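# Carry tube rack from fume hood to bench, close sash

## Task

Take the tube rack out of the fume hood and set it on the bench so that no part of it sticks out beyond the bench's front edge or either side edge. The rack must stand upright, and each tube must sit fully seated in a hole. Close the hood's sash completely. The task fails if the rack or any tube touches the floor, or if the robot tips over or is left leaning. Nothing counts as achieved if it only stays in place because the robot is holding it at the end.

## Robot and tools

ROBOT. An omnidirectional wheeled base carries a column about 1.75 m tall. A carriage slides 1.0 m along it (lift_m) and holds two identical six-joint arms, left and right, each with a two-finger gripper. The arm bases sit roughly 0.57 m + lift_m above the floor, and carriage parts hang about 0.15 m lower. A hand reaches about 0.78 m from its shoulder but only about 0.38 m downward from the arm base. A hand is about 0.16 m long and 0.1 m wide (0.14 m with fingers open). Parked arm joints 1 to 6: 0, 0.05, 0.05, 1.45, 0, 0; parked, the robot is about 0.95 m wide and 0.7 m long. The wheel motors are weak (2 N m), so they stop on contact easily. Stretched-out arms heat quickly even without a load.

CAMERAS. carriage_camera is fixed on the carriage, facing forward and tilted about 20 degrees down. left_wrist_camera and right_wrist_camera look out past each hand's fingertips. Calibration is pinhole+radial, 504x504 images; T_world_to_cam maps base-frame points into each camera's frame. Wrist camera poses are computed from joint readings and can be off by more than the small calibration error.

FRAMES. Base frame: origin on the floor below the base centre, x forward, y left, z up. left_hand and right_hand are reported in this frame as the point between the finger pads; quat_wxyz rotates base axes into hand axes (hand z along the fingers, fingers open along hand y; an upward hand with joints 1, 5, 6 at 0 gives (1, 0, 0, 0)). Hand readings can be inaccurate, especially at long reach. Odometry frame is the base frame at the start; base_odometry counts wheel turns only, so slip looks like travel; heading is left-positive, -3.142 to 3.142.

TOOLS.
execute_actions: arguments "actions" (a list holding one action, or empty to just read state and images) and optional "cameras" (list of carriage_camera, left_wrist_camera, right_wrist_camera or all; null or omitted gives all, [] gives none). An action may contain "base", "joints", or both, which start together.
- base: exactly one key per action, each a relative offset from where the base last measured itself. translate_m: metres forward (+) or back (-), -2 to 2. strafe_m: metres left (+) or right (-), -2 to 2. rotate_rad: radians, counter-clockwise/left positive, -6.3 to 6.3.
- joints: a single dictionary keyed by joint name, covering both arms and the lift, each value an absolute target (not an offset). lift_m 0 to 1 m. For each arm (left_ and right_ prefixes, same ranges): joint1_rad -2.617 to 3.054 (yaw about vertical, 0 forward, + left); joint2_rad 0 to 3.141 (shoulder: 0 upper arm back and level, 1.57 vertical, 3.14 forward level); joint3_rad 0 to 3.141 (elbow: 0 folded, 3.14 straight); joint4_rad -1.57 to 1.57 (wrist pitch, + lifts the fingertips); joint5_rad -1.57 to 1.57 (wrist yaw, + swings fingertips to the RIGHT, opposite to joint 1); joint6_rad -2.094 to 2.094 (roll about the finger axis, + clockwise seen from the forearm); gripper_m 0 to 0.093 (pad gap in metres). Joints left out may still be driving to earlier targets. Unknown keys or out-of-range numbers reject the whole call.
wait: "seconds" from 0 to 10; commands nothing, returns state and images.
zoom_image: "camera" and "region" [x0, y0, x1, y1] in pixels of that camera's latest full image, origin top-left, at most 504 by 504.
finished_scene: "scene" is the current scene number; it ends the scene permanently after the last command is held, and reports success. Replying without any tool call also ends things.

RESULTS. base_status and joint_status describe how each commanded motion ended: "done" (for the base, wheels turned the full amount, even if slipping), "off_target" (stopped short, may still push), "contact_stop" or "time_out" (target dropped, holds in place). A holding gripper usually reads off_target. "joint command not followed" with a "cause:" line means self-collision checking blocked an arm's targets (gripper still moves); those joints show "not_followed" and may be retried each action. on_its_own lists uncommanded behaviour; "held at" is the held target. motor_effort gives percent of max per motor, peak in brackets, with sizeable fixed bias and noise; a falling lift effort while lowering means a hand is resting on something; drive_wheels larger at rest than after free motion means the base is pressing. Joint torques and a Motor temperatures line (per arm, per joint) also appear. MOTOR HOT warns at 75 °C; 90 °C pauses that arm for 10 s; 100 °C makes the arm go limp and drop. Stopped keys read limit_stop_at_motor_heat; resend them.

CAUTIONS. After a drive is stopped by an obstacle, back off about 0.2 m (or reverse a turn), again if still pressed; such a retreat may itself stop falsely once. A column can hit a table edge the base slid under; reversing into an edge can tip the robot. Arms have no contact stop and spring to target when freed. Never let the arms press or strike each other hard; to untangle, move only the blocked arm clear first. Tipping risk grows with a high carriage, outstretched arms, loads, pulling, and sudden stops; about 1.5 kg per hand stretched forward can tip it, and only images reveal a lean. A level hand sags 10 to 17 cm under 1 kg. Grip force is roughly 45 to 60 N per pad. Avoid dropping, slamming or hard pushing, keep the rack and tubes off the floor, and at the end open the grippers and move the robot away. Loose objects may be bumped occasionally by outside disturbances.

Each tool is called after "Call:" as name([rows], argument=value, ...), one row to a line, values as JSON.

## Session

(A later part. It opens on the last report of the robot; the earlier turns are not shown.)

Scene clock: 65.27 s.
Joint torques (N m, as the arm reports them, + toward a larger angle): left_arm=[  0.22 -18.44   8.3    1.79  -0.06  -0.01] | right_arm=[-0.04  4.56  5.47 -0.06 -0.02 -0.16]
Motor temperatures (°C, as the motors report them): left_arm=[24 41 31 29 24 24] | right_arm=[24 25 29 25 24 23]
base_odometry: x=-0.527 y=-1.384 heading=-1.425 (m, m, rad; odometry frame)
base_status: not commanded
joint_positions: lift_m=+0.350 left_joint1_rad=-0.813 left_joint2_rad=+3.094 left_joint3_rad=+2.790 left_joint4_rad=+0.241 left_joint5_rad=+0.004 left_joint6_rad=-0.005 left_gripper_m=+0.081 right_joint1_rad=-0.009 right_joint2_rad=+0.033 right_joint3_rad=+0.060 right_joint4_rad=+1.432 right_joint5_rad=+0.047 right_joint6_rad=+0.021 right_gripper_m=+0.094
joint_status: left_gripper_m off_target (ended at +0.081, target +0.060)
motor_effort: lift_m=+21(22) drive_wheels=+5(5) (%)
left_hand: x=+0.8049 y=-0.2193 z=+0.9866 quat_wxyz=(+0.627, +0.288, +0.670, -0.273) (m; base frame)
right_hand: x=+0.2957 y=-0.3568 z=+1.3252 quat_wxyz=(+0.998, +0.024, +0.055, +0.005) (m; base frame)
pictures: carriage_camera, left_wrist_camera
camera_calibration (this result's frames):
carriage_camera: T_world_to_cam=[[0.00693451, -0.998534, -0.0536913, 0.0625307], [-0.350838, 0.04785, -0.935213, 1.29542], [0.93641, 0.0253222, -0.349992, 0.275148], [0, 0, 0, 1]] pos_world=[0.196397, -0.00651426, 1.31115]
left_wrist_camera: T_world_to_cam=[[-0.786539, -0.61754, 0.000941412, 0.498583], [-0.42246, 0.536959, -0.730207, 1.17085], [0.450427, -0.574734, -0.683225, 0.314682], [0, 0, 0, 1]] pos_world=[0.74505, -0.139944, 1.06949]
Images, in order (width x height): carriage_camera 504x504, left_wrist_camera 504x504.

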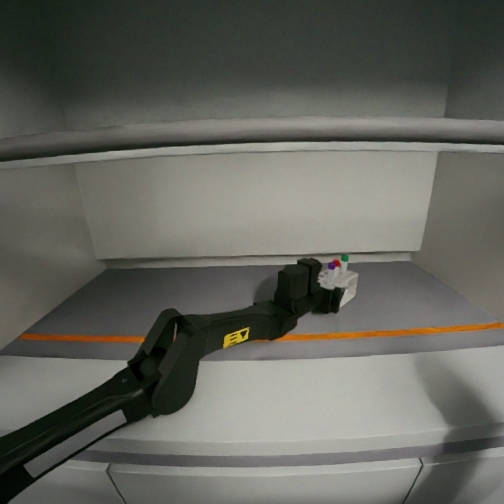

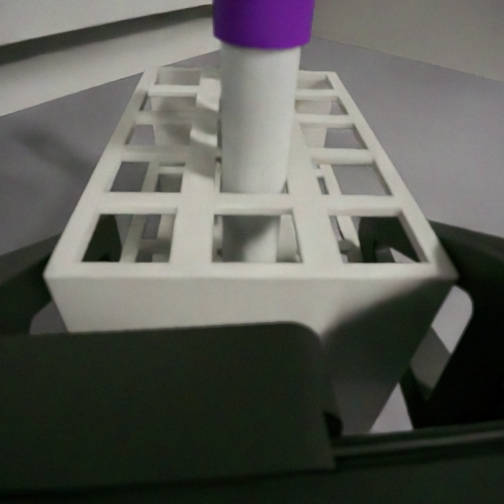

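Call:
execute_actions([
  {"joints":{"lift_m":0.42}},
], cameras=[])

Call:
execute_actions([
  {"base":{"translate_m":-0.45}},
], cameras=[])

Call:
execute_actions([
  {"joints":{"left_joint1_rad":0,"left_joint2_rad":1.5,"left_joint3_rad":1.0,"left_joint4_rad":0.55}},
])

Scene clock: 67.60 s.
Joint torques (N m, as the arm reports them, + toward a larger angle): left_arm=[  0.27 -18.89   8.35   2.14  -0.07   0.05] | right_arm=[ 0.03  4.49  5.41 -0.07 -0.01 -0.14]
Motor temperatures (°C, as the motors report them): left_arm=[24 43 31 29 24 24] | right_arm=[24 25 29 25 24 23]
base_odometry: x=-0.527 y=-1.384 heading=-1.425 (m, m, rad; odometry frame)
base_status: not commanded
joint_positions: lift_m=+0.420 left_joint1_rad=-0.813 left_joint2_rad=+3.100 left_joint3_rad=+2.790 left_joint4_rad=+0.203 left_joint5_rad=+0.003 left_joint6_rad=-0.005 left_gripper_m=+0.081 right_joint1_rad=-0.009 right_joint2_rad=+0.033 right_joint3_rad=+0.060 right_joint4_rad=+1.432 right_joint5_rad=+0.047 right_joint6_rad=+0.021 right_gripper_m=+0.094
joint_status: all done
motor_effort: lift_m=+24(29) drive_wheels=+5(5) (%)
left_hand: x=+0.8044 y=-0.2184 z=+1.0424 quat_wxyz=(+0.613, +0.294, +0.684, -0.267) (m; base frame)
right_hand: x=+0.2957 y=-0.3568 z=+1.3950 quat_wxyz=(+0.998, +0.024, +0.055, +0.005) (m; base frame)
pictures: none
No camera images: the call's "cameras" was empty. Leave "cameras" out to get every camera's image.

Scene clock: 70.57 s.
Joint torques (N m, as the arm reports them, + toward a larger angle): left_arm=[  0.08 -18.8    8.18   2.18  -0.09   0.04] | right_arm=[-0.14  4.57  5.51 -0.04 -0.02 -0.12]
Motor temperatures (°C, as the motors report them): left_arm=[24 45 31 30 24 24] | right_arm=[24 25 29 25 24 23]
base_odometry: x=-0.593 y=-0.939 heading=-1.425 (m, m, rad; odometry frame)
base_status: done
joint_positions: lift_m=+0.420 left_joint1_rad=-0.811 left_joint2_rad=+3.100 left_joint3_rad=+2.790 left_joint4_rad=+0.202 left_joint5_rad=+0.002 left_joint6_rad=-0.005 left_gripper_m=+0.081 right_joint1_rad=-0.009 right_joint2_rad=+0.033 right_joint3_rad=+0.060 right_joint4_rad=+1.432 right_joint5_rad=+0.047 right_joint6_rad=+0.021 right_gripper_m=+0.094
joint_status: not commanded
motor_effort: lift_m=+24(24) drive_wheels=-2(32) (%)
left_hand: x=+0.8057 y=-0.2171 z=+1.0421 quat_wxyz=(+0.613, +0.293, +0.684, -0.266) (m; base frame)
right_hand: x=+0.2957 y=-0.3568 z=+1.3950 quat_wxyz=(+0.998, +0.024, +0.055, +0.005) (m; base frame)
pictures: none
No camera images: the call's "cameras" was empty. Leave "cameras" out to get every camera's image.

Scene clock: 72.43 s.
Joint torques (N m, as the arm reports them, + toward a larger angle): left_arm=[-0.6  -8.61  7.33  2.28 -0.03 -0.03] | right_arm=[-0.05  4.57  5.53  0.   -0.02 -0.16]
Motor temperatures (°C, as the motors report them): left_arm=[24 45 32 30 24 24] | right_arm=[24 25 29 25 24 23]
base_odometry: x=-0.593 y=-0.939 heading=-1.425 (m, m, rad; odometry frame)
base_status: not commanded
joint_positions: lift_m=+0.420 left_joint1_rad=+0.007 left_joint2_rad=+1.507 left_joint3_rad=+1.002 left_joint4_rad=+0.514 left_joint5_rad=-0.003 left_joint6_rad=+0.002 left_gripper_m=+0.081 right_joint1_rad=-0.009 right_joint2_rad=+0.033 right_joint3_rad=+0.060 right_joint4_rad=+1.431 right_joint5_rad=+0.047 right_joint6_rad=+0.021 right_gripper_m=+0.094
joint_status: all done
motor_effort: lift_m=+24(24) drive_wheels=+2(5) (%)
left_hand: x=+0.7614 y=+0.3525 z=+1.2755 quat_wxyz=(+0.711, -0.003, +0.704, +0.004) (m; base frame)
right_hand: x=+0.2958 y=-0.3568 z=+1.3949 quat_wxyz=(+0.998, +0.024, +0.056, +0.005) (m; base frame)
pictures: carriage_camera, left_wrist_camera, right_wrist_camera
camera_calibration (this result's frames):
carriage_camera: T_world_to_cam=[[0.00693451, -0.998534, -0.0536913, 0.066278], [-0.350838, 0.04785, -0.935213, 1.36069], [0.93641, 0.0253222, -0.349992, 0.299575], [0, 0, 0, 1]] pos_world=[0.196397, -0.00651426, 1.38094]
left_wrist_camera: T_world_to_cam=[[-0.0774487, -0.996923, -0.0121222, 0.427661], [-0.626312, 0.0581097, -0.777404, 1.44058], [0.775716, -0.0526167, -0.628885, 0.359186], [0, 0, 0, 1]] pos_world=[0.656746, 0.361532, 1.35098]
right_wrist_camera: T_world_to_cam=[[0.0675062, -0.977212, -0.201244, -0.0902396], [0.726343, 0.186418, -0.66157, 0.784108], [0.68401, -0.101512, 0.722375, -1.13392], [0, 0, 0, 1]] pos_world=[0.212176, -0.349461, 1.3197]
Images, in order (width x height): carriage_camera 504x504, left_wrist_camera 504x504, right_wrist_camera 504x504.

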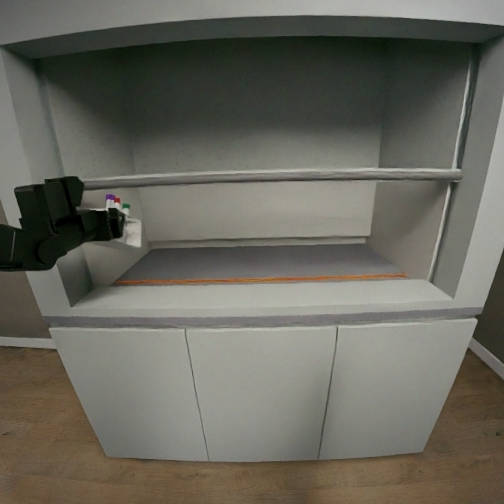

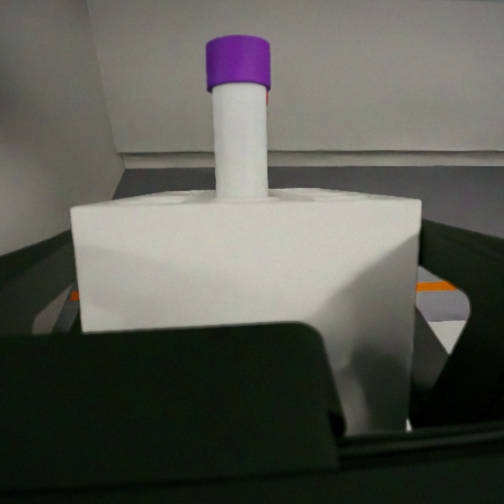

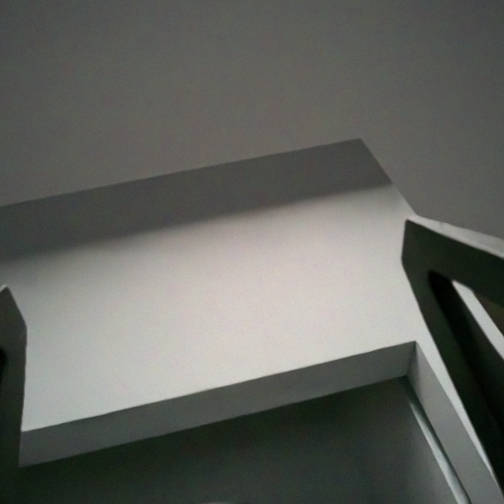

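Call:
execute_actions([
  {"base":{"rotate_rad":1.5}},
], cameras=[])

Call:
execute_actions([
  {"base":{"strafe_m":0.9}},
], cameras=[])

Call:
execute_actions([
  {"base":{"translate_m":1.0}},
], cameras=["left_wrist_camera","carriage_camera"])

Scene clock: 77.63 s.
Joint torques (N m, as the arm reports them, + toward a larger angle): left_arm=[-0.5  -8.62  7.29  2.26  0.   -0.06] | right_arm=[-0.04  4.51  5.58 -0.04 -0.03 -0.12]
Motor temperatures (°C, as the motors report them): left_arm=[24 44 32 31 24 24] | right_arm=[24 25 29 25 24 23]
base_odometry: x=-0.593 y=-0.939 heading=+0.074 (m, m, rad; odometry frame)
base_status: done
joint_positions: lift_m=+0.420 left_joint1_rad=+0.004 left_joint2_rad=+1.507 left_joint3_rad=+1.002 left_joint4_rad=+0.514 left_joint5_rad=-0.003 left_joint6_rad=+0.002 left_gripper_m=+0.081 right_joint1_rad=-0.009 right_joint2_rad=+0.033 right_joint3_rad=+0.060 right_joint4_rad=+1.430 right_joint5_rad=+0.047 right_joint6_rad=+0.021 right_gripper_m=+0.094
joint_status: not commanded
motor_effort: lift_m=+24(24) drive_wheels=+8(32) (%)
left_hand: x=+0.7614 y=+0.3509 z=+1.2755 quat_wxyz=(+0.711, -0.002, +0.704, +0.003) (m; base frame)
right_hand: x=+0.2962 y=-0.3568 z=+1.3949 quat_wxyz=(+0.998, +0.024, +0.057, +0.005) (m; base frame)
pictures: none
No camera images: the call's "cameras" was empty. Leave "cameras" out to get every camera's image.

Scene clock: 81.70 s.
Joint torques (N m, as the arm reports them, + toward a larger angle): left_arm=[-0.37 -8.6   7.21  2.26 -0.04 -0.06] | right_arm=[-0.06  4.51  5.59 -0.01 -0.02 -0.15]
Motor temperatures (°C, as the motors report them): left_arm=[24 43 32 32 24 24] | right_arm=[24 25 30 25 24 23]
base_odometry: x=-0.660 y=-0.041 heading=+0.075 (m, m, rad; odometry frame)
base_status: done
joint_positions: lift_m=+0.420 left_joint1_rad=+0.004 left_joint2_rad=+1.507 left_joint3_rad=+1.002 left_joint4_rad=+0.514 left_joint5_rad=-0.002 left_joint6_rad=+0.002 left_gripper_m=+0.081 right_joint1_rad=-0.009 right_joint2_rad=+0.033 right_joint3_rad=+0.060 right_joint4_rad=+1.430 right_joint5_rad=+0.047 right_joint6_rad=+0.021 right_gripper_m=+0.094
joint_status: not commanded
motor_effort: lift_m=+24(24) drive_wheels=-5(37) (%)
left_hand: x=+0.7614 y=+0.3507 z=+1.2755 quat_wxyz=(+0.711, -0.001, +0.704, +0.003) (m; base frame)
right_hand: x=+0.2962 y=-0.3568 z=+1.3949 quat_wxyz=(+0.998, +0.024, +0.057, +0.005) (m; base frame)
pictures: none
No camera images: the call's "cameras" was empty. Leave "cameras" out to get every camera's image.

Scene clock: 86.00 s.
Joint torques (N m, as the arm reports them, + toward a larger angle): left_arm=[-0.19 -8.7   7.33  2.23 -0.04 -0.05] | right_arm=[-0.12  4.55  5.6  -0.02 -0.02 -0.16]
Motor temperatures (°C, as the motors report them): left_arm=[24 42 32 32 24 24] | right_arm=[24 25 30 25 24 23]
base_odometry: x=+0.337 y=+0.034 heading=+0.075 (m, m, rad; odometry frame)
base_status: done
joint_positions: lift_m=+0.420 left_joint1_rad=+0.004 left_joint2_rad=+1.507 left_joint3_rad=+1.002 left_joint4_rad=+0.517 left_joint5_rad=-0.002 left_joint6_rad=+0.002 left_gripper_m=+0.081 right_joint1_rad=-0.009 right_joint2_rad=+0.033 right_joint3_rad=+0.060 right_joint4_rad=+1.430 right_joint5_rad=+0.047 right_joint6_rad=+0.021 right_gripper_m=+0.094
joint_status: not commanded
motor_effort: lift_m=+23(23) drive_wheels=-6(30) (%)
left_hand: x=+0.7614 y=+0.3507 z=+1.2760 quat_wxyz=(+0.711, -0.001, +0.703, +0.003) (m; base frame)
right_hand: x=+0.2962 y=-0.3568 z=+1.3949 quat_wxyz=(+0.998, +0.024, +0.057, +0.005) (m; base frame)
pictures: carriage_camera, left_wrist_camera
camera_calibration (this result's frames):
carriage_camera: T_world_to_cam=[[0.00693451, -0.998534, -0.0536913, 0.066278], [-0.350838, 0.04785, -0.935213, 1.36069], [0.93641, 0.0253222, -0.349992, 0.299575], [0, 0, 0, 1]] pos_world=[0.196397, -0.00651426, 1.38094]
left_wrist_camera: T_world_to_cam=[[-0.0819834, -0.996557, -0.0123332, 0.429502], [-0.624258, 0.0609943, -0.778833, 1.44037], [0.776904, -0.0561523, -0.62711, 0.357513], [0, 0, 0, 1]] pos_world=[0.656621, 0.360244, 1.3513]
Images, in order (width x height): carriage_camera 504x504, left_wrist_camera 504x504.

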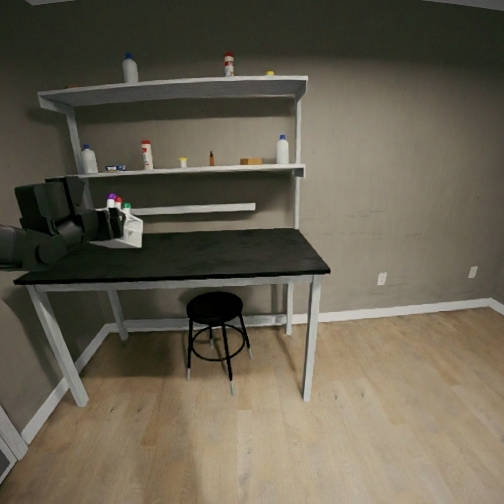

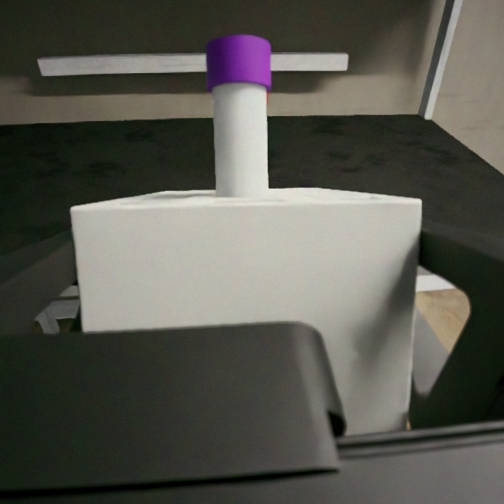

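Call:
execute_actions([
  {"base":{"translate_m":0.65}},
], cameras=[])

Call:
execute_actions([
  {"joints":{"lift_m":0.2,"left_joint4_rad":0.7}},
], cameras=["left_wrist_camera","carriage_camera"])

Scene clock: 90.93 s.
Joint torques (N m, as the arm reports them, + toward a larger angle): left_arm=[-0.29 -8.64  7.35  2.22 -0.05 -0.03] | right_arm=[-0.08  4.55  5.55 -0.05 -0.02 -0.12]
Motor temperatures (°C, as the motors report them): left_arm=[24 41 33 32 24 24] | right_arm=[24 25 30 25 24 23]
base_odometry: x=+0.985 y=+0.084 heading=+0.076 (m, m, rad; odometry frame)
base_status: done
joint_positions: lift_m=+0.420 left_joint1_rad=+0.004 left_joint2_rad=+1.507 left_joint3_rad=+1.002 left_joint4_rad=+0.517 left_joint5_rad=-0.002 left_joint6_rad=+0.002 left_gripper_m=+0.081 right_joint1_rad=-0.009 right_joint2_rad=+0.033 right_joint3_rad=+0.060 right_joint4_rad=+1.430 right_joint5_rad=+0.047 right_joint6_rad=+0.021 right_gripper_m=+0.094
joint_status: not commanded
motor_effort: lift_m=+24(24) drive_wheels=-5(30) (%)
left_hand: x=+0.7614 y=+0.3507 z=+1.2760 quat_wxyz=(+0.711, -0.001, +0.703, +0.003) (m; base frame)
right_hand: x=+0.2960 y=-0.3568 z=+1.3949 quat_wxyz=(+0.998, +0.024, +0.056, +0.005) (m; base frame)
pictures: none
No camera images: the call's "cameras" was empty. Leave "cameras" out to get every camera's image.

Scene clock: 92.33 s.
Joint torques (N m, as the arm reports them, + toward a larger angle): left_arm=[-0.33 -8.67  7.19  2.21  0.05 -0.04] | right_arm=[ 0.03  4.54  5.4  -0.05 -0.06 -0.14]
Motor temperatures (°C, as the motors report them): left_arm=[24 40 33 33 24 24] | right_arm=[24 25 30 25 24 23]
base_odometry: x=+0.985 y=+0.084 heading=+0.076 (m, m, rad; odometry frame)
base_status: not commanded
joint_positions: lift_m=+0.200 left_joint1_rad=+0.004 left_joint2_rad=+1.507 left_joint3_rad=+1.002 left_joint4_rad=+0.664 left_joint5_rad=-0.002 left_joint6_rad=+0.002 left_gripper_m=+0.081 right_joint1_rad=-0.009 right_joint2_rad=+0.033 right_joint3_rad=+0.060 right_joint4_rad=+1.431 right_joint5_rad=+0.047 right_joint6_rad=+0.021 right_gripper_m=+0.094
joint_status: all done
motor_effort: lift_m=+22(22) drive_wheels=-3(4) (%)
left_hand: x=+0.7583 y=+0.3506 z=+1.0921 quat_wxyz=(+0.761, -0.001, +0.649, +0.003) (m; base frame)
right_hand: x=+0.2959 y=-0.3568 z=+1.1751 quat_wxyz=(+0.998, +0.024, +0.056, +0.005) (m; base frame)
pictures: carriage_camera, left_wrist_camera
camera_calibration (this result's frames):
carriage_camera: T_world_to_cam=[[0.00693451, -0.998534, -0.0536913, 0.0544744], [-0.350838, 0.04785, -0.935213, 1.15509], [0.93641, 0.0253222, -0.349992, 0.222633], [0, 0, 0, 1]] pos_world=[0.196397, -0.00651426, 1.1611]
left_wrist_camera: T_world_to_cam=[[-0.0796315, -0.996516, -0.0248003, 0.438722], [-0.503543, 0.0616849, -0.861765, 1.29402], [0.860293, -0.0561356, -0.506701, 0.0498374], [0, 0, 0, 1]] pos_world=[0.643654, 0.36017, 1.15127]
Images, in order (width x height): carriage_camera 504x504, left_wrist_camera 504x504.

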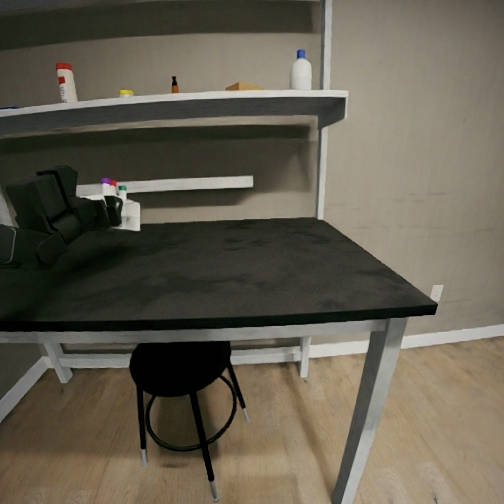

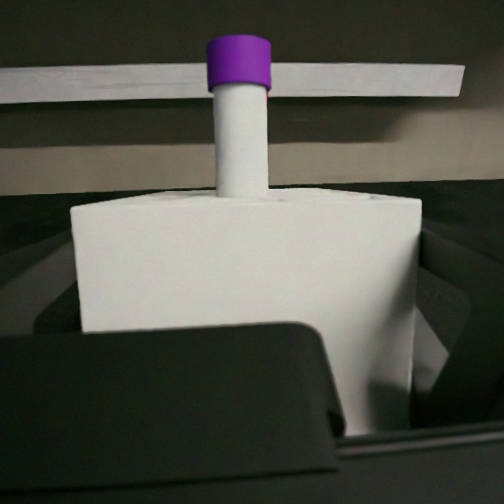

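Call:
execute_actions([
  {"base":{"translate_m":0.08},"joints":{"lift_m":0.09}},
], cameras=["left_wrist_camera","carriage_camera"])

Scene clock: 103.60 s.
Joint torques (N m, as the arm reports them, + toward a larger angle): left_arm=[-0.2  -7.62  7.11  1.68 -0.08 -0.07] | right_arm=[-0.03  4.45  5.63 -0.04 -0.04 -0.14]
Motor temperatures (°C, as the motors report them): left_arm=[24 38 33 33 24 24] | right_arm=[24 25 30 25 24 23]
base_odometry: x=+1.065 y=+0.090 heading=+0.076 (m, m, rad; odometry frame)
base_status: done
joint_positions: lift_m=+0.090 left_joint1_rad=+0.004 left_joint2_rad=+1.498 left_joint3_rad=+1.003 left_joint4_rad=+0.719 left_joint5_rad=-0.001 left_joint6_rad=+0.002 left_gripper_m=+0.081 right_joint1_rad=-0.009 right_joint2_rad=+0.033 right_joint3_rad=+0.060 right_joint4_rad=+1.431 right_joint5_rad=+0.047 right_joint6_rad=+0.021 right_gripper_m=+0.094
joint_status: all done
motor_effort: lift_m=+20(21) drive_wheels=-3(33) (%)
left_hand: x=+0.7535 y=+0.3506 z=+1.0001 quat_wxyz=(+0.782, -0.001, +0.624, +0.003) (m; base frame)
right_hand: x=+0.2959 y=-0.3568 z=+1.0652 quat_wxyz=(+0.998, +0.024, +0.056, +0.005) (m; base frame)
pictures: carriage_camera, left_wrist_camera
camera_calibration (this result's frames):
carriage_camera: T_world_to_cam=[[0.00693451, -0.998534, -0.0536913, 0.0485762], [-0.350838, 0.04785, -0.935213, 1.05236], [0.93641, 0.0253222, -0.349992, 0.184184], [0, 0, 0, 1]] pos_world=[0.196397, -0.00651426, 1.05125]
left_wrist_camera: T_world_to_cam=[[-0.0781355, -0.996473, -0.0306037, 0.440634], [-0.446622, 0.0624323, -0.892542, 1.1999], [0.891304, -0.0560709, -0.449925, -0.0728244], [0, 0, 0, 1]] pos_world=[0.63524, 0.360084, 1.05168]
Images, in order (width x height): carriage_camera 504x504, left_wrist_camera 504x504.

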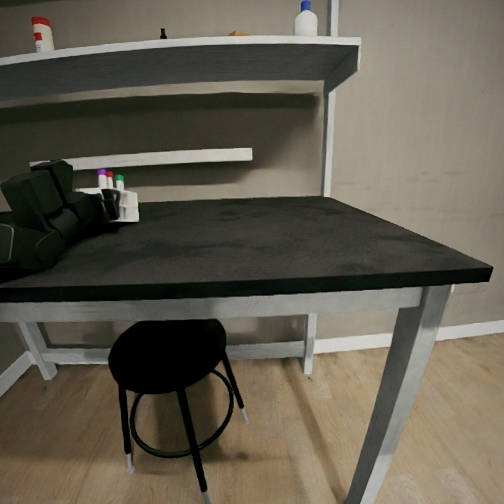

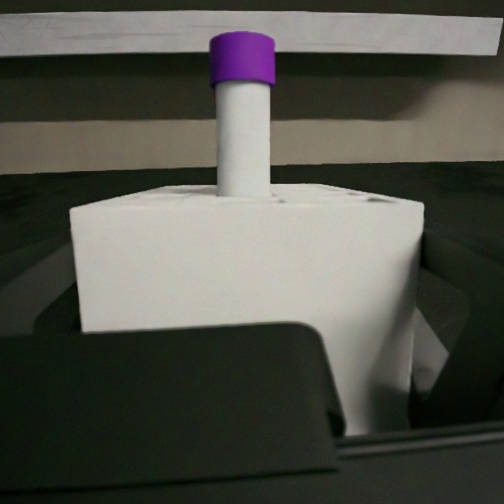

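It has touched down (the wrist torque dropped). Release and back off.

Call:
execute_actions([
  {"joints":{"left_gripper_m":0.093}},
], cameras=[])

Call:
execute_actions([
  {"base":{"translate_m":-0.15},"joints":{"lift_m":0.13}},
], cameras=["left_wrist_camera","carriage_camera"])

Call:
zoom_image(camera="carriage_camera", region=[60,150,200,250])

Scene clock: 105.53 s.
Joint torques (N m, as the arm reports them, + toward a larger angle): left_arm=[-0.32 -7.68  7.12  1.69 -0.01 -0.07] | right_arm=[-0.09  4.45  5.57 -0.05 -0.01 -0.15]
Motor temperatures (°C, as the motors report them): left_arm=[24 38 33 33 24 24] | right_arm=[24 25 30 25 24 23]
base_odometry: x=+1.065 y=+0.090 heading=+0.076 (m, m, rad; odometry frame)
base_status: not commanded
joint_positions: lift_m=+0.090 left_joint1_rad=+0.004 left_joint2_rad=+1.498 left_joint3_rad=+1.003 left_joint4_rad=+0.716 left_joint5_rad=-0.001 left_joint6_rad=+0.002 left_gripper_m=+0.093 right_joint1_rad=-0.009 right_joint2_rad=+0.033 right_joint3_rad=+0.060 right_joint4_rad=+1.431 right_joint5_rad=+0.047 right_joint6_rad=+0.021 right_gripper_m=+0.094
joint_status: all done
motor_effort: lift_m=+20(20) drive_wheels=-4(4) (%)
left_hand: x=+0.7537 y=+0.3506 z=+0.9994 quat_wxyz=(+0.781, -0.001, +0.625, +0.003) (m; base frame)
right_hand: x=+0.2959 y=-0.3568 z=+1.0652 quat_wxyz=(+0.998, +0.024, +0.056, +0.005) (m; base frame)
pictures: none
No camera images: the call's "cameras" was empty. Leave "cameras" out to get every camera's image.

Scene clock: 107.37 s.
Joint torques (N m, as the arm reports them, + toward a larger angle): left_arm=[-0.31 -7.68  7.02  1.82 -0.03 -0.06] | right_arm=[ 0.01  4.53  5.52 -0.02  0.   -0.15]
Motor temperatures (°C, as the motors report them): left_arm=[24 38 33 33 24 24] | right_arm=[24 25 30 25 24 23]
base_odometry: x=+0.915 y=+0.079 heading=+0.076 (m, m, rad; odometry frame)
base_status: done
joint_positions: lift_m=+0.130 left_joint1_rad=+0.004 left_joint2_rad=+1.499 left_joint3_rad=+1.003 left_joint4_rad=+0.706 left_joint5_rad=-0.001 left_joint6_rad=+0.002 left_gripper_m=+0.093 right_joint1_rad=-0.009 right_joint2_rad=+0.033 right_joint3_rad=+0.060 right_joint4_rad=+1.430 right_joint5_rad=+0.047 right_joint6_rad=+0.021 right_gripper_m=+0.094
joint_status: all done
motor_effort: lift_m=+23(30) drive_wheels=-4(31) (%)
left_hand: x=+0.7544 y=+0.3506 z=+1.0363 quat_wxyz=(+0.777, -0.001, +0.629, +0.003) (m; base frame)
right_hand: x=+0.2960 y=-0.3568 z=+1.1049 quat_wxyz=(+0.998, +0.024, +0.056, +0.005) (m; base frame)
pictures: carriage_camera, left_wrist_camera
camera_calibration (this result's frames):
carriage_camera: T_world_to_cam=[[0.00693451, -0.998534, -0.0536913, 0.0507082], [-0.350838, 0.04785, -0.935213, 1.08949], [0.93641, 0.0253222, -0.349992, 0.198082], [0, 0, 0, 1]] pos_world=[0.196397, -0.00651426, 1.09096]
left_wrist_camera: T_world_to_cam=[[-0.078548, -0.996474, -0.0294769, 0.440959], [-0.458837, 0.0623869, -0.886327, 1.23543], [0.885042, -0.0560942, -0.46212, -0.0399321], [0, 0, 0, 1]] pos_world=[0.636838, 0.36009, 1.08954]
Images, in order (width x height): carriage_camera 504x504, left_wrist_camera 504x504.

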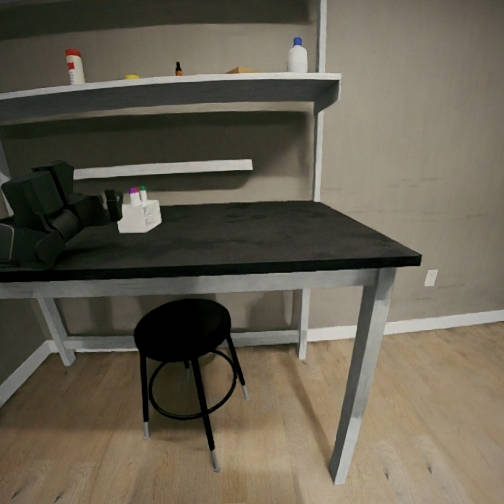

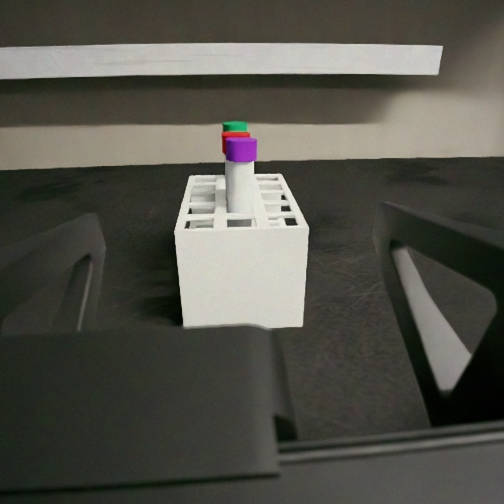

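Region (60, 150, 200, 250) of carriage_camera's 504x504 image, scaled by 3.600, with more detail than that image has; it fills the top 360 rows of this view, and the rest is white.

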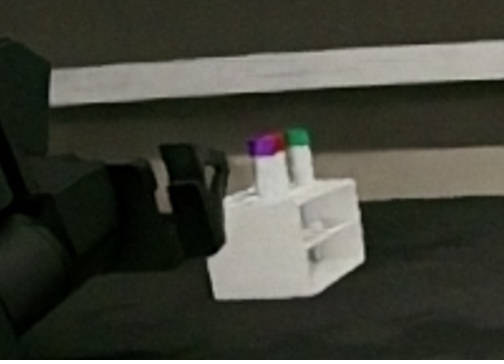

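Call:
execute_actions([
  {"base":{"translate_m":-0.6}},
], cameras=[])

Call:
execute_actions([
  {"base":{"rotate_rad":-1.5},"joints":{"lift_m":0.56,"left_joint4_rad":0.5,"left_gripper_m":0}},
], cameras=[])

Call:
execute_actions([
  {"base":{"strafe_m":-0.7}},
], cameras=[])

Call:
execute_actions([
  {"base":{"translate_m":1.1}},
], cameras=["left_wrist_camera","carriage_camera"])

Scene clock: 115.33 s.
Joint torques (N m, as the arm reports them, + toward a larger angle): left_arm=[-0.14 -7.9   7.14  1.85 -0.04 -0.07] | right_arm=[-0.03  4.49  5.4  -0.06 -0.01 -0.15]
Motor temperatures (°C, as the motors report them): left_arm=[24 37 33 33 24 24] | right_arm=[24 25 30 25 24 23]
base_odometry: x=+0.317 y=+0.033 heading=+0.076 (m, m, rad; odometry frame)
base_status: done
joint_positions: lift_m=+0.130 left_joint1_rad=+0.004 left_joint2_rad=+1.499 left_joint3_rad=+1.003 left_joint4_rad=+0.706 left_joint5_rad=-0.001 left_joint6_rad=+0.002 left_gripper_m=+0.093 right_joint1_rad=-0.009 right_joint2_rad=+0.033 right_joint3_rad=+0.060 right_joint4_rad=+1.431 right_joint5_rad=+0.047 right_joint6_rad=+0.021 right_gripper_m=+0.094
joint_status: not commanded
motor_effort: lift_m=+23(23) drive_wheels=-3(30) (%)
left_hand: x=+0.7544 y=+0.3506 z=+1.0362 quat_wxyz=(+0.777, -0.001, +0.629, +0.003) (m; base frame)
right_hand: x=+0.2959 y=-0.3568 z=+1.1049 quat_wxyz=(+0.998, +0.024, +0.056, +0.005) (m; base frame)
pictures: none
No camera images: the call's "cameras" was empty. Leave "cameras" out to get every camera's image.

Scene clock: 118.37 s.
Joint torques (N m, as the arm reports them, + toward a larger angle): left_arm=[-0.24 -7.98  7.27  1.87 -0.01 -0.06] | right_arm=[-0.11  4.5   5.62 -0.03 -0.03 -0.14]
Motor temperatures (°C, as the motors report them): left_arm=[24 36 33 33 24 24] | right_arm=[24 25 30 25 24 23]
base_odometry: x=+0.317 y=+0.033 heading=-1.423 (m, m, rad; odometry frame)
base_status: done
joint_positions: lift_m=+0.560 left_joint1_rad=+0.004 left_joint2_rad=+1.499 left_joint3_rad=+1.003 left_joint4_rad=+0.510 left_joint5_rad=-0.001 left_joint6_rad=+0.002 left_gripper_m=+0.001 right_joint1_rad=-0.009 right_joint2_rad=+0.033 right_joint3_rad=+0.060 right_joint4_rad=+1.431 right_joint5_rad=+0.047 right_joint6_rad=+0.021 right_gripper_m=+0.094
joint_status: all done
motor_effort: lift_m=+24(29) drive_wheels=+7(33) (%)
left_hand: x=+0.7598 y=+0.3506 z=+1.4184 quat_wxyz=(+0.712, -0.001, +0.702, +0.003) (m; base frame)
right_hand: x=+0.2959 y=-0.3569 z=+1.5349 quat_wxyz=(+0.998, +0.024, +0.056, +0.005) (m; base frame)
pictures: none
No camera images: the call's "cameras" was empty. Leave "cameras" out to get every camera's image.

Scene clock: 122.00 s.
Joint torques (N m, as the arm reports them, + toward a larger angle): left_arm=[-0.18 -7.98  7.21  1.87 -0.02 -0.05] | right_arm=[ 0.09  4.59  5.58 -0.01 -0.03 -0.14]
Motor temperatures (°C, as the motors report them): left_arm=[24 36 34 33 24 24] | right_arm=[24 25 31 25 24 23]
base_odometry: x=-0.375 y=-0.069 heading=-1.424 (m, m, rad; odometry frame)
base_status: done
joint_positions: lift_m=+0.560 left_joint1_rad=+0.004 left_joint2_rad=+1.499 left_joint3_rad=+1.003 left_joint4_rad=+0.510 left_joint5_rad=-0.001 left_joint6_rad=+0.002 left_gripper_m=+0.001 right_joint1_rad=-0.009 right_joint2_rad=+0.033 right_joint3_rad=+0.060 right_joint4_rad=+1.431 right_joint5_rad=+0.047 right_joint6_rad=+0.021 right_gripper_m=+0.094
joint_status: not commanded
motor_effort: lift_m=+24(24) drive_wheels=-5(35) (%)
left_hand: x=+0.7598 y=+0.3505 z=+1.4184 quat_wxyz=(+0.712, -0.001, +0.702, +0.002) (m; base frame)
right_hand: x=+0.2959 y=-0.3569 z=+1.5349 quat_wxyz=(+0.998, +0.024, +0.056, +0.005) (m; base frame)
pictures: none
No camera images: the call's "cameras" was empty. Leave "cameras" out to get every camera's image.

Scene clock: 126.27 s.
Joint torques (N m, as the arm reports them, + toward a larger angle): left_arm=[ 2.07 11.38 13.43  4.1  -4.17 -0.06] | right_arm=[-0.01  3.94  5.67 -0.01 -0.02 -0.17]
Motor temperatures (°C, as the motors report them): left_arm=[24 36 34 35 25 24] | right_arm=[24 25 31 26 24 23]
base_odometry: x=-0.226 y=-1.082 heading=-1.415 (m, m, rad; odometry frame)
base_status: translate_m contact_stop (by the wheels' count: +1.024 of +1.100)
joint_positions: lift_m=+0.560 left_joint1_rad=-0.031 left_joint2_rad=+1.273 left_joint3_rad=+0.918 left_joint4_rad=+0.245 left_joint5_rad=+0.373 left_joint6_rad=+0.003 left_gripper_m=+0.001 right_joint1_rad=-0.009 right_joint2_rad=+0.038 right_joint3_rad=+0.058 right_joint4_rad=+1.429 right_joint5_rad=+0.046 right_joint6_rad=+0.021 right_gripper_m=+0.094
joint_status: not commanded
motor_effort: lift_m=+24(25) drive_wheels=+82(101) (%)
left_hand: x=+0.6925 y=+0.2728 z=+1.4136 quat_wxyz=(+0.654, +0.136, +0.730, -0.147) (m; base frame)
right_hand: x=+0.2988 y=-0.3566 z=+1.5343 quat_wxyz=(+0.998, +0.024, +0.061, +0.005) (m; base frame)
pictures: carriage_camera, left_wrist_camera
camera_calibration (this result's frames):
carriage_camera: T_world_to_cam=[[0.00693451, -0.998534, -0.0536913, 0.0737958], [-0.350838, 0.04785, -0.935213, 1.49164], [0.93641, 0.0253222, -0.349992, 0.348581], [0, 0, 0, 1]] pos_world=[0.196397, -0.00651426, 1.52096]
left_wrist_camera: T_world_to_cam=[[-0.470662, -0.881575, 0.0360905, 0.517262], [-0.637326, 0.311404, -0.704871, 1.3455], [0.610158, -0.354758, -0.708416, 0.804833], [0, 0, 0, 1]] pos_world=[0.609901, 0.322533, 1.49989]
Images, in order (width x height): carriage_camera 504x504, left_wrist_camera 504x504.

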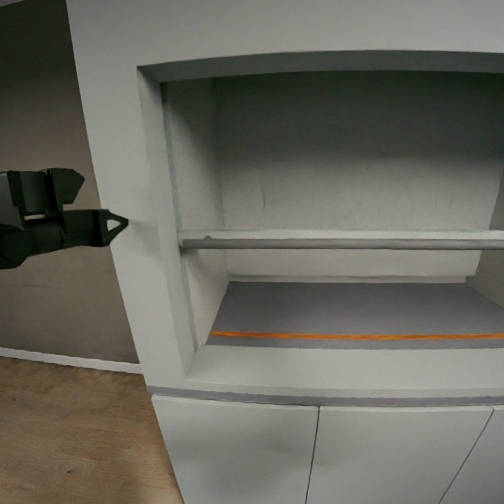

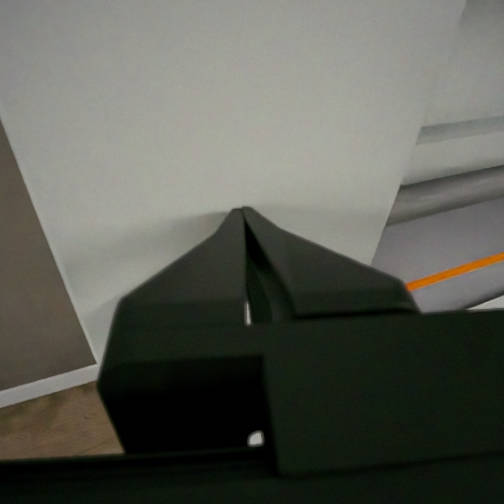

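Hit the frame. Back off, shift right.

Call:
execute_actions([
  {"base":{"translate_m":-0.25}},
], cameras=[])

Call:
execute_actions([
  {"base":{"strafe_m":-0.75},"joints":{"left_joint1_rad":0,"left_joint2_rad":1.5,"left_joint3_rad":1.0,"left_joint4_rad":0.5,"left_joint5_rad":0}},
], cameras=[])

Call:
execute_actions([
  {"base":{"translate_m":0.17}},
], cameras=["left_wrist_camera","carriage_camera"])

Scene clock: 130.40 s.
Joint torques (N m, as the arm reports them, + toward a larger angle): left_arm=[ 0.11 -7.94  8.68  2.08 -0.08 -0.09] | right_arm=[-0.01  4.15  5.78 -0.03  0.   -0.14]
Motor temperatures (°C, as the motors report them): left_arm=[24 36 36 37 27 24] | right_arm=[24 25 31 26 24 23]
base_odometry: x=-0.264 y=-0.835 heading=-1.416 (m, m, rad; odometry frame)
base_status: done
joint_positions: lift_m=+0.560 left_joint1_rad=-0.001 left_joint2_rad=+1.497 left_joint3_rad=+0.983 left_joint4_rad=+0.487 left_joint5_rad=+0.005 left_joint6_rad=+0.003 left_gripper_m=+0.001 right_joint1_rad=-0.009 right_joint2_rad=+0.038 right_joint3_rad=+0.058 right_joint4_rad=+1.431 right_joint5_rad=+0.046 right_joint6_rad=+0.021 right_gripper_m=+0.094
joint_status: not commanded
motor_effort: lift_m=+23(24) drive_wheels=-7(66) (%)
left_hand: x=+0.7582 y=+0.3470 z=+1.4039 quat_wxyz=(+0.697, +0.004, +0.717, -0.001) (m; base frame)
right_hand: x=+0.2982 y=-0.3566 z=+1.5344 quat_wxyz=(+0.998, +0.024, +0.059, +0.005) (m; base frame)
pictures: none
No camera images: the call's "cameras" was empty. Leave "cameras" out to get every camera's image.

Scene clock: 134.13 s.
Joint torques (N m, as the arm reports them, + toward a larger angle): left_arm=[ 0.11 -7.82  8.73  2.08 -0.12 -0.08] | right_arm=[ 0.03  4.01  5.76 -0.04  0.01 -0.14]
Motor temperatures (°C, as the motors report them): left_arm=[24 36 36 36 27 24] | right_arm=[24 25 31 26 24 23]
base_odometry: x=-1.005 y=-0.951 heading=-1.416 (m, m, rad; odometry frame)
base_status: done
joint_positions: lift_m=+0.560 left_joint1_rad=-0.001 left_joint2_rad=+1.497 left_joint3_rad=+0.983 left_joint4_rad=+0.488 left_joint5_rad=+0.003 left_joint6_rad=+0.003 left_gripper_m=+0.001 right_joint1_rad=-0.009 right_joint2_rad=+0.038 right_joint3_rad=+0.058 right_joint4_rad=+1.432 right_joint5_rad=+0.046 right_joint6_rad=+0.021 right_gripper_m=+0.094
joint_status: all done
motor_effort: lift_m=+23(23) drive_wheels=-3(26) (%)
left_hand: x=+0.7582 y=+0.3474 z=+1.4042 quat_wxyz=(+0.698, +0.003, +0.716, +0.000) (m; base frame)
right_hand: x=+0.2981 y=-0.3566 z=+1.5344 quat_wxyz=(+0.998, +0.024, +0.059, +0.005) (m; base frame)
pictures: none
No camera images: the call's "cameras" was empty. Leave "cameras" out to get every camera's image.

Scene clock: 136.07 s.
Joint torques (N m, as the arm reports them, + toward a larger angle): left_arm=[ 0.1  -7.82  8.72  2.04 -0.1  -0.08] | right_arm=[-0.03  3.97  5.72  0.03 -0.01 -0.16]
Motor temperatures (°C, as the motors report them): left_arm=[24 36 36 36 27 24] | right_arm=[24 25 31 26 24 23]
base_odometry: x=-0.979 y=-1.119 heading=-1.416 (m, m, rad; odometry frame)
base_status: done
joint_positions: lift_m=+0.560 left_joint1_rad=-0.001 left_joint2_rad=+1.497 left_joint3_rad=+0.983 left_joint4_rad=+0.490 left_joint5_rad=+0.003 left_joint6_rad=+0.003 left_gripper_m=+0.001 right_joint1_rad=-0.009 right_joint2_rad=+0.038 right_joint3_rad=+0.058 right_joint4_rad=+1.430 right_joint5_rad=+0.046 right_joint6_rad=+0.021 right_gripper_m=+0.094
joint_status: not commanded
motor_effort: lift_m=+23(23) drive_wheels=-4(28) (%)
left_hand: x=+0.7582 y=+0.3474 z=+1.4047 quat_wxyz=(+0.699, +0.003, +0.715, +0.000) (m; base frame)
right_hand: x=+0.2985 y=-0.3566 z=+1.5344 quat_wxyz=(+0.998, +0.024, +0.060, +0.005) (m; base frame)
pictures: carriage_camera, left_wrist_camera
camera_calibration (this result's frames):
carriage_camera: T_world_to_cam=[[0.00693451, -0.998534, -0.0536913, 0.0737958], [-0.350838, 0.04785, -0.935213, 1.49164], [0.93641, 0.0253222, -0.349992, 0.348581], [0, 0, 0, 1]] pos_world=[0.196397, -0.00651426, 1.52096]
left_wrist_camera: T_world_to_cam=[[-0.0926649, -0.99564, -0.0106461, 0.432893], [-0.65111, 0.0686816, -0.75587, 1.52425], [0.753306, -0.0631108, -0.654636, 0.499504], [0, 0, 0, 1]] pos_world=[0.65629, 0.357842, 1.48374]
Images, in order (width x height): carriage_camera 504x504, left_wrist_camera 504x504.

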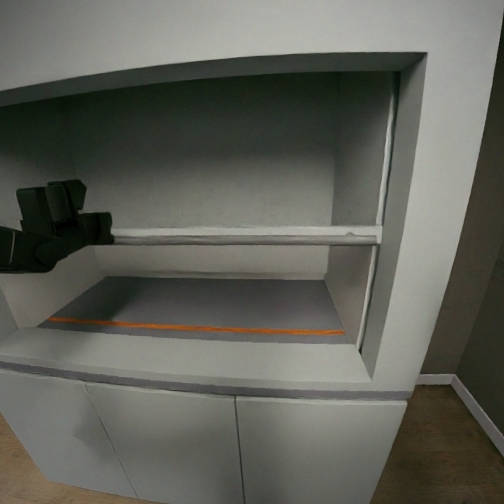

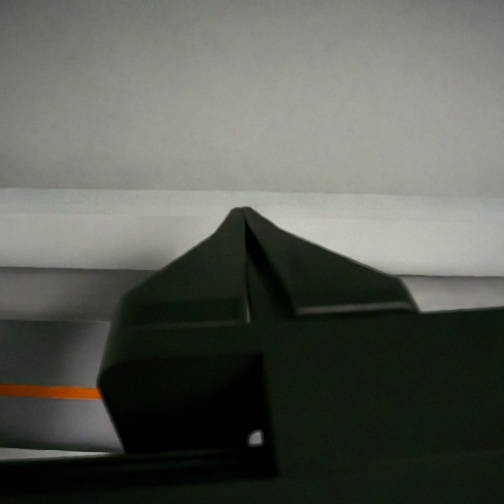

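Call:
execute_actions([
  {"base":{"translate_m":0.1}},
], cameras=[])

Call:
execute_actions([
  {"joints":{"lift_m":0.44}},
], cameras=["left_wrist_camera","carriage_camera"])

Scene clock: 138.90 s.
Joint torques (N m, as the arm reports them, + toward a larger angle): left_arm=[ 0.1   0.69 11.11  3.1  -0.12 -0.08] | right_arm=[ 0.06  3.99  5.76 -0.03 -0.02 -0.14]
Motor temperatures (°C, as the motors report them): left_arm=[24 35 37 37 26 24] | right_arm=[24 25 31 26 24 23]
base_odometry: x=-0.965 y=-1.213 heading=-1.416 (m, m, rad; odometry frame)
base_status: translate_m contact_stop (by the wheels' count: +0.095 of +0.100)
joint_positions: lift_m=+0.560 left_joint1_rad=-0.002 left_joint2_rad=+1.400 left_joint3_rad=+0.949 left_joint4_rad=+0.370 left_joint5_rad=+0.006 left_joint6_rad=+0.003 left_gripper_m=+0.001 right_joint1_rad=-0.009 right_joint2_rad=+0.038 right_joint3_rad=+0.058 right_joint4_rad=+1.430 right_joint5_rad=+0.046 right_joint6_rad=+0.021 right_gripper_m=+0.094
joint_status: not commanded
motor_effort: lift_m=+23(23) drive_wheels=+24(41) (%)
left_hand: x=+0.7358 y=+0.3467 z=+1.4026 quat_wxyz=(+0.677, +0.004, +0.736, -0.002) (m; base frame)
right_hand: x=+0.2986 y=-0.3567 z=+1.5344 quat_wxyz=(+0.998, +0.024, +0.060, +0.005) (m; base frame)
pictures: none
No camera images: the call's "cameras" was empty. Leave "cameras" out to get every camera's image.

not run: a stop came earlier in this reply.

Touching the glass above the bar. Ease back slightly and lower.

Call:
execute_actions([
  {"base":{"translate_m":-0.035},"joints":{"left_joint2_rad":1.5,"left_joint3_rad":1.0,"left_joint4_rad":0.5}},
], cameras=[])

Call:
execute_actions([
  {"joints":{"lift_m":0.4}},
], cameras=["left_wrist_camera","carriage_camera"])

Scene clock: 142.13 s.
Joint torques (N m, as the arm reports them, + toward a larger angle): left_arm=[ 0.13 -6.91  8.85  2.08 -0.07 -0.06] | right_arm=[-0.02  3.92  5.74  0.    0.01 -0.11]
Motor temperatures (°C, as the motors report them): left_arm=[24 35 37 37 26 24] | right_arm=[24 25 31 26 24 23]
base_odometry: x=-0.970 y=-1.178 heading=-1.416 (m, m, rad; odometry frame)
base_status: done
joint_positions: lift_m=+0.560 left_joint1_rad=-0.002 left_joint2_rad=+1.487 left_joint3_rad=+0.979 left_joint4_rad=+0.485 left_joint5_rad=+0.003 left_joint6_rad=+0.003 left_gripper_m=+0.001 right_joint1_rad=-0.009 right_joint2_rad=+0.038 right_joint3_rad=+0.058 right_joint4_rad=+1.430 right_joint5_rad=+0.046 right_joint6_rad=+0.021 right_gripper_m=+0.094
joint_status: all done
motor_effort: lift_m=+23(23) drive_wheels=+6(17) (%)
left_hand: x=+0.7559 y=+0.3472 z=+1.4064 quat_wxyz=(+0.699, +0.003, +0.715, +0.000) (m; base frame)
right_hand: x=+0.2986 y=-0.3567 z=+1.5344 quat_wxyz=(+0.998, +0.024, +0.060, +0.005) (m; base frame)
pictures: none
No camera images: the call's "cameras" was empty. Leave "cameras" out to get every camera's image.

Scene clock: 143.30 s.
Joint torques (N m, as the arm reports them, + toward a larger angle): left_arm=[ 0.09 -1.4   3.86 -0.58 -0.03  0.02] | right_arm=[ 0.02  4.08  5.72 -0.05 -0.03 -0.14]
Motor temperatures (°C, as the motors report them): left_arm=[24 34 37 37 26 24] | right_arm=[24 25 31 26 24 23]
base_odometry: x=-0.970 y=-1.178 heading=-1.416 (m, m, rad; odometry frame)
base_status: not commanded
joint_positions: lift_m=+0.400 left_joint1_rad=-0.002 left_joint2_rad=+1.428 left_joint3_rad=+1.047 left_joint4_rad=+0.761 left_joint5_rad=-0.001 left_joint6_rad=-0.003 left_gripper_m=+0.001 right_joint1_rad=-0.009 right_joint2_rad=+0.038 right_joint3_rad=+0.058 right_joint4_rad=+1.431 right_joint5_rad=+0.046 right_joint6_rad=+0.021 right_gripper_m=+0.094
joint_status: all done
motor_effort: lift_m=+20(20) drive_wheels=+5(5) (%)
left_hand: x=+0.7294 y=+0.3480 z=+1.3730 quat_wxyz=(+0.828, -0.001, +0.561, -0.002) (m; base frame)
right_hand: x=+0.2983 y=-0.3567 z=+1.3747 quat_wxyz=(+0.998, +0.024, +0.060, +0.005) (m; base frame)
pictures: carriage_camera, left_wrist_camera
camera_calibration (this result's frames):
carriage_camera: T_world_to_cam=[[0.00693451, -0.998534, -0.0536913, 0.0652241], [-0.350838, 0.04785, -0.935213, 1.34233], [0.93641, 0.0253222, -0.349992, 0.292705], [0, 0, 0, 1]] pos_world=[0.196397, -0.00651426, 1.36131]
left_wrist_camera: T_world_to_cam=[[-0.0798053, -0.996098, -0.0376854, 0.458436], [-0.301674, 0.060168, -0.951511, 1.49821], [0.950065, -0.0645669, -0.305298, -0.12218], [0, 0, 0, 1]] pos_world=[0.604634, 0.358615, 1.40553]
Images, in order (width x height): carriage_camera 504x504, left_wrist_camera 504x504.

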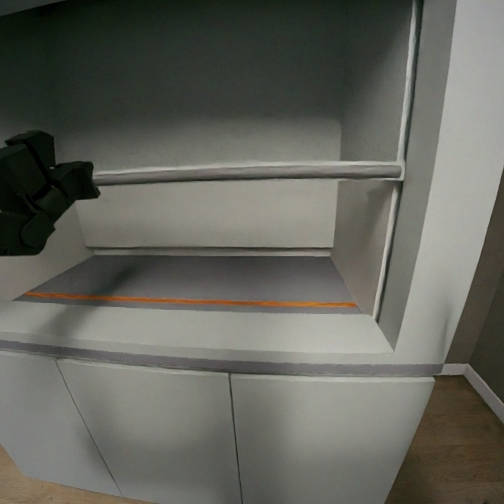

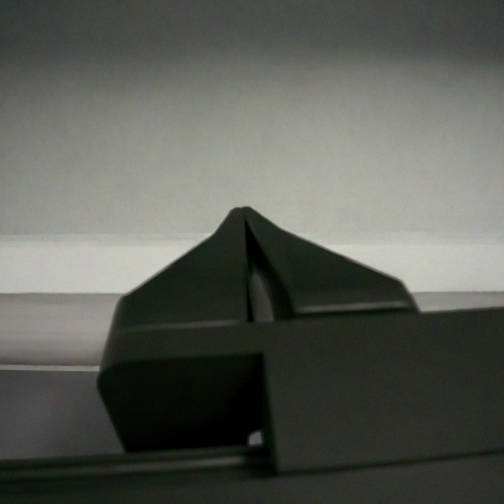

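Call:
execute_actions([
  {"joints":{"lift_m":0.3,"left_joint4_rad":0.0}},
], cameras=["carriage_camera"])

Scene clock: 145.87 s.
Joint torques (N m, as the arm reports them, + toward a larger angle): left_arm=[ 0.05 -8.7   9.06  1.91  0.01  0.01] | right_arm=[ 0.    3.9   5.79 -0.04 -0.04 -0.16]
Motor temperatures (°C, as the motors report them): left_arm=[24 34 37 36 26 24] | right_arm=[24 25 31 26 24 23]
base_odometry: x=-0.970 y=-1.178 heading=-1.416 (m, m, rad; odometry frame)
base_status: not commanded
joint_positions: lift_m=+0.300 left_joint1_rad=-0.002 left_joint2_rad=+1.509 left_joint3_rad=+0.977 left_joint4_rad=-0.001 left_joint5_rad=-0.005 left_joint6_rad=-0.003 left_gripper_m=+0.001 right_joint1_rad=-0.009 right_joint2_rad=+0.038 right_joint3_rad=+0.058 right_joint4_rad=+1.432 right_joint5_rad=+0.046 right_joint6_rad=+0.021 right_gripper_m=+0.094
joint_status: all done
motor_effort: lift_m=+22(22) drive_wheels=-3(16) (%)
left_hand: x=+0.7261 y=+0.3487 z=+1.0217 quat_wxyz=(+0.496, -0.002, +0.868, +0.001) (m; base frame)
right_hand: x=+0.2980 y=-0.3567 z=+1.2745 quat_wxyz=(+0.998, +0.024, +0.059, +0.005) (m; base frame)
pictures: carriage_camera
camera_calibration (this result's frames):
carriage_camera: T_world_to_cam=[[0.00693451, -0.998534, -0.0536913, 0.0598406], [-0.350838, 0.04785, -0.935213, 1.24856], [0.93641, 0.0253222, -0.349992, 0.257613], [0, 0, 0, 1]] pos_world=[0.196397, -0.00651426, 1.26105]
Images, in order (width x height): carriage_camera 504x504.

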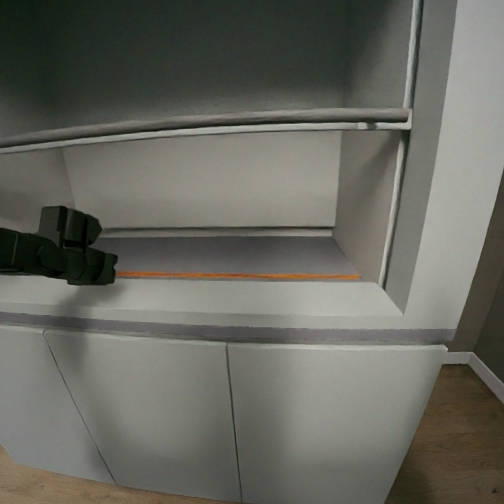

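Call:
execute_actions([
  {"base":{"translate_m":-0.1},"joints":{"lift_m":0.485,"left_joint4_rad":0.5,"left_joint6_rad":1.57,"left_gripper_m":0.09}},
], cameras=[])

Call:
execute_actions([
  {"base":{"translate_m":0.09}},
], cameras=["left_wrist_camera","carriage_camera"])

Scene clock: 149.70 s.
Joint torques (N m, as the arm reports them, + toward a larger angle): left_arm=[ 0.12 -8.4   8.06  1.9  -0.04 -0.06] | right_arm=[-0.1   4.14  5.65 -0.02 -0.03 -0.13]
Motor temperatures (°C, as the motors report them): left_arm=[24 34 37 36 25 24] | right_arm=[24 25 31 26 24 23]
base_odometry: x=-0.986 y=-1.080 heading=-1.416 (m, m, rad; odometry frame)
base_status: done
joint_positions: lift_m=+0.485 left_joint1_rad=-0.002 left_joint2_rad=+1.503 left_joint3_rad=+0.992 left_joint4_rad=+0.504 left_joint5_rad=-0.004 left_joint6_rad=+1.564 left_gripper_m=+0.090 right_joint1_rad=-0.009 right_joint2_rad=+0.038 right_joint3_rad=+0.058 right_joint4_rad=+1.433 right_joint5_rad=+0.046 right_joint6_rad=+0.021 right_gripper_m=+0.094
joint_status: all done
motor_effort: lift_m=+24(29) drive_wheels=+6(31) (%)
left_hand: x=+0.7599 y=+0.3485 z=+1.3347 quat_wxyz=(+0.499, +0.499, +0.504, +0.497) (m; base frame)
right_hand: x=+0.2979 y=-0.3568 z=+1.4594 quat_wxyz=(+0.998, +0.024, +0.059, +0.005) (m; base frame)
pictures: none
No camera images: the call's "cameras" was empty. Leave "cameras" out to get every camera's image.

Scene clock: 151.17 s.
Joint torques (N m, as the arm reports them, + toward a larger angle): left_arm=[ 0.07 -8.32  7.96  1.9  -0.01 -0.04] | right_arm=[-0.01  4.06  5.77  0.02 -0.03 -0.18]
Motor temperatures (°C, as the motors report them): left_arm=[24 34 37 36 25 24] | right_arm=[24 25 31 26 24 23]
base_odometry: x=-0.972 y=-1.169 heading=-1.416 (m, m, rad; odometry frame)
base_status: done
joint_positions: lift_m=+0.485 left_joint1_rad=-0.002 left_joint2_rad=+1.503 left_joint3_rad=+0.992 left_joint4_rad=+0.504 left_joint5_rad=-0.004 left_joint6_rad=+1.564 left_gripper_m=+0.090 right_joint1_rad=-0.009 right_joint2_rad=+0.038 right_joint3_rad=+0.058 right_joint4_rad=+1.431 right_joint5_rad=+0.046 right_joint6_rad=+0.021 right_gripper_m=+0.094
joint_status: not commanded
motor_effort: lift_m=+24(24) drive_wheels=-4(33) (%)
left_hand: x=+0.7599 y=+0.3485 z=+1.3346 quat_wxyz=(+0.499, +0.499, +0.504, +0.497) (m; base frame)
right_hand: x=+0.2984 y=-0.3568 z=+1.4593 quat_wxyz=(+0.998, +0.024, +0.060, +0.005) (m; base frame)
pictures: carriage_camera, left_wrist_camera
camera_calibration (this result's frames):
carriage_camera: T_world_to_cam=[[0.00693451, -0.998534, -0.0536913, 0.0697672], [-0.350838, 0.04785, -0.935213, 1.42147], [0.93641, 0.0253222, -0.349992, 0.32232], [0, 0, 0, 1]] pos_world=[0.196397, -0.00651426, 1.44593]
left_wrist_camera: T_world_to_cam=[[-0.0951621, 0.00245948, -0.995459, 1.40179], [-0.634832, 0.770111, 0.0625903, 0.123135], [0.766767, 0.637906, -0.071724, -0.580079], [0, 0, 0, 1]] pos_world=[0.656353, 0.27176, 1.34611]
Images, in order (width x height): carriage_camera 504x504, left_wrist_camera 504x504.

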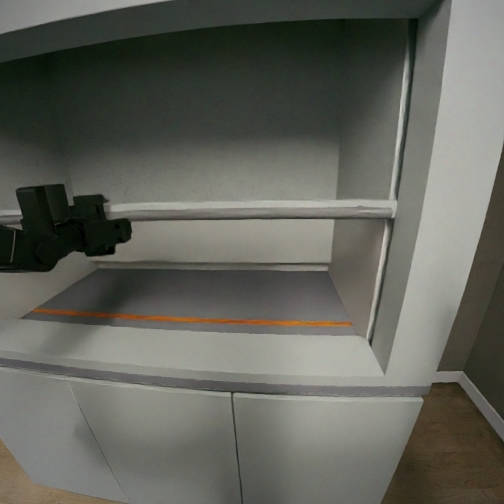

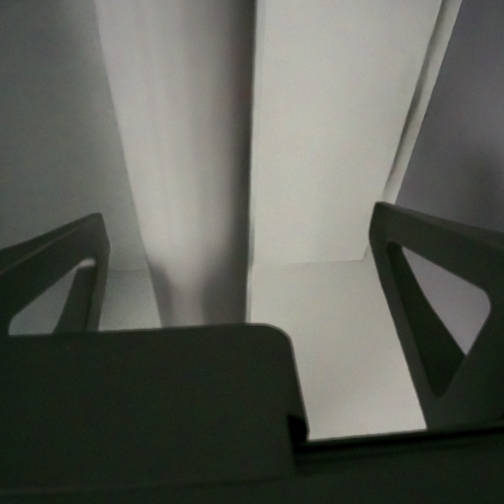

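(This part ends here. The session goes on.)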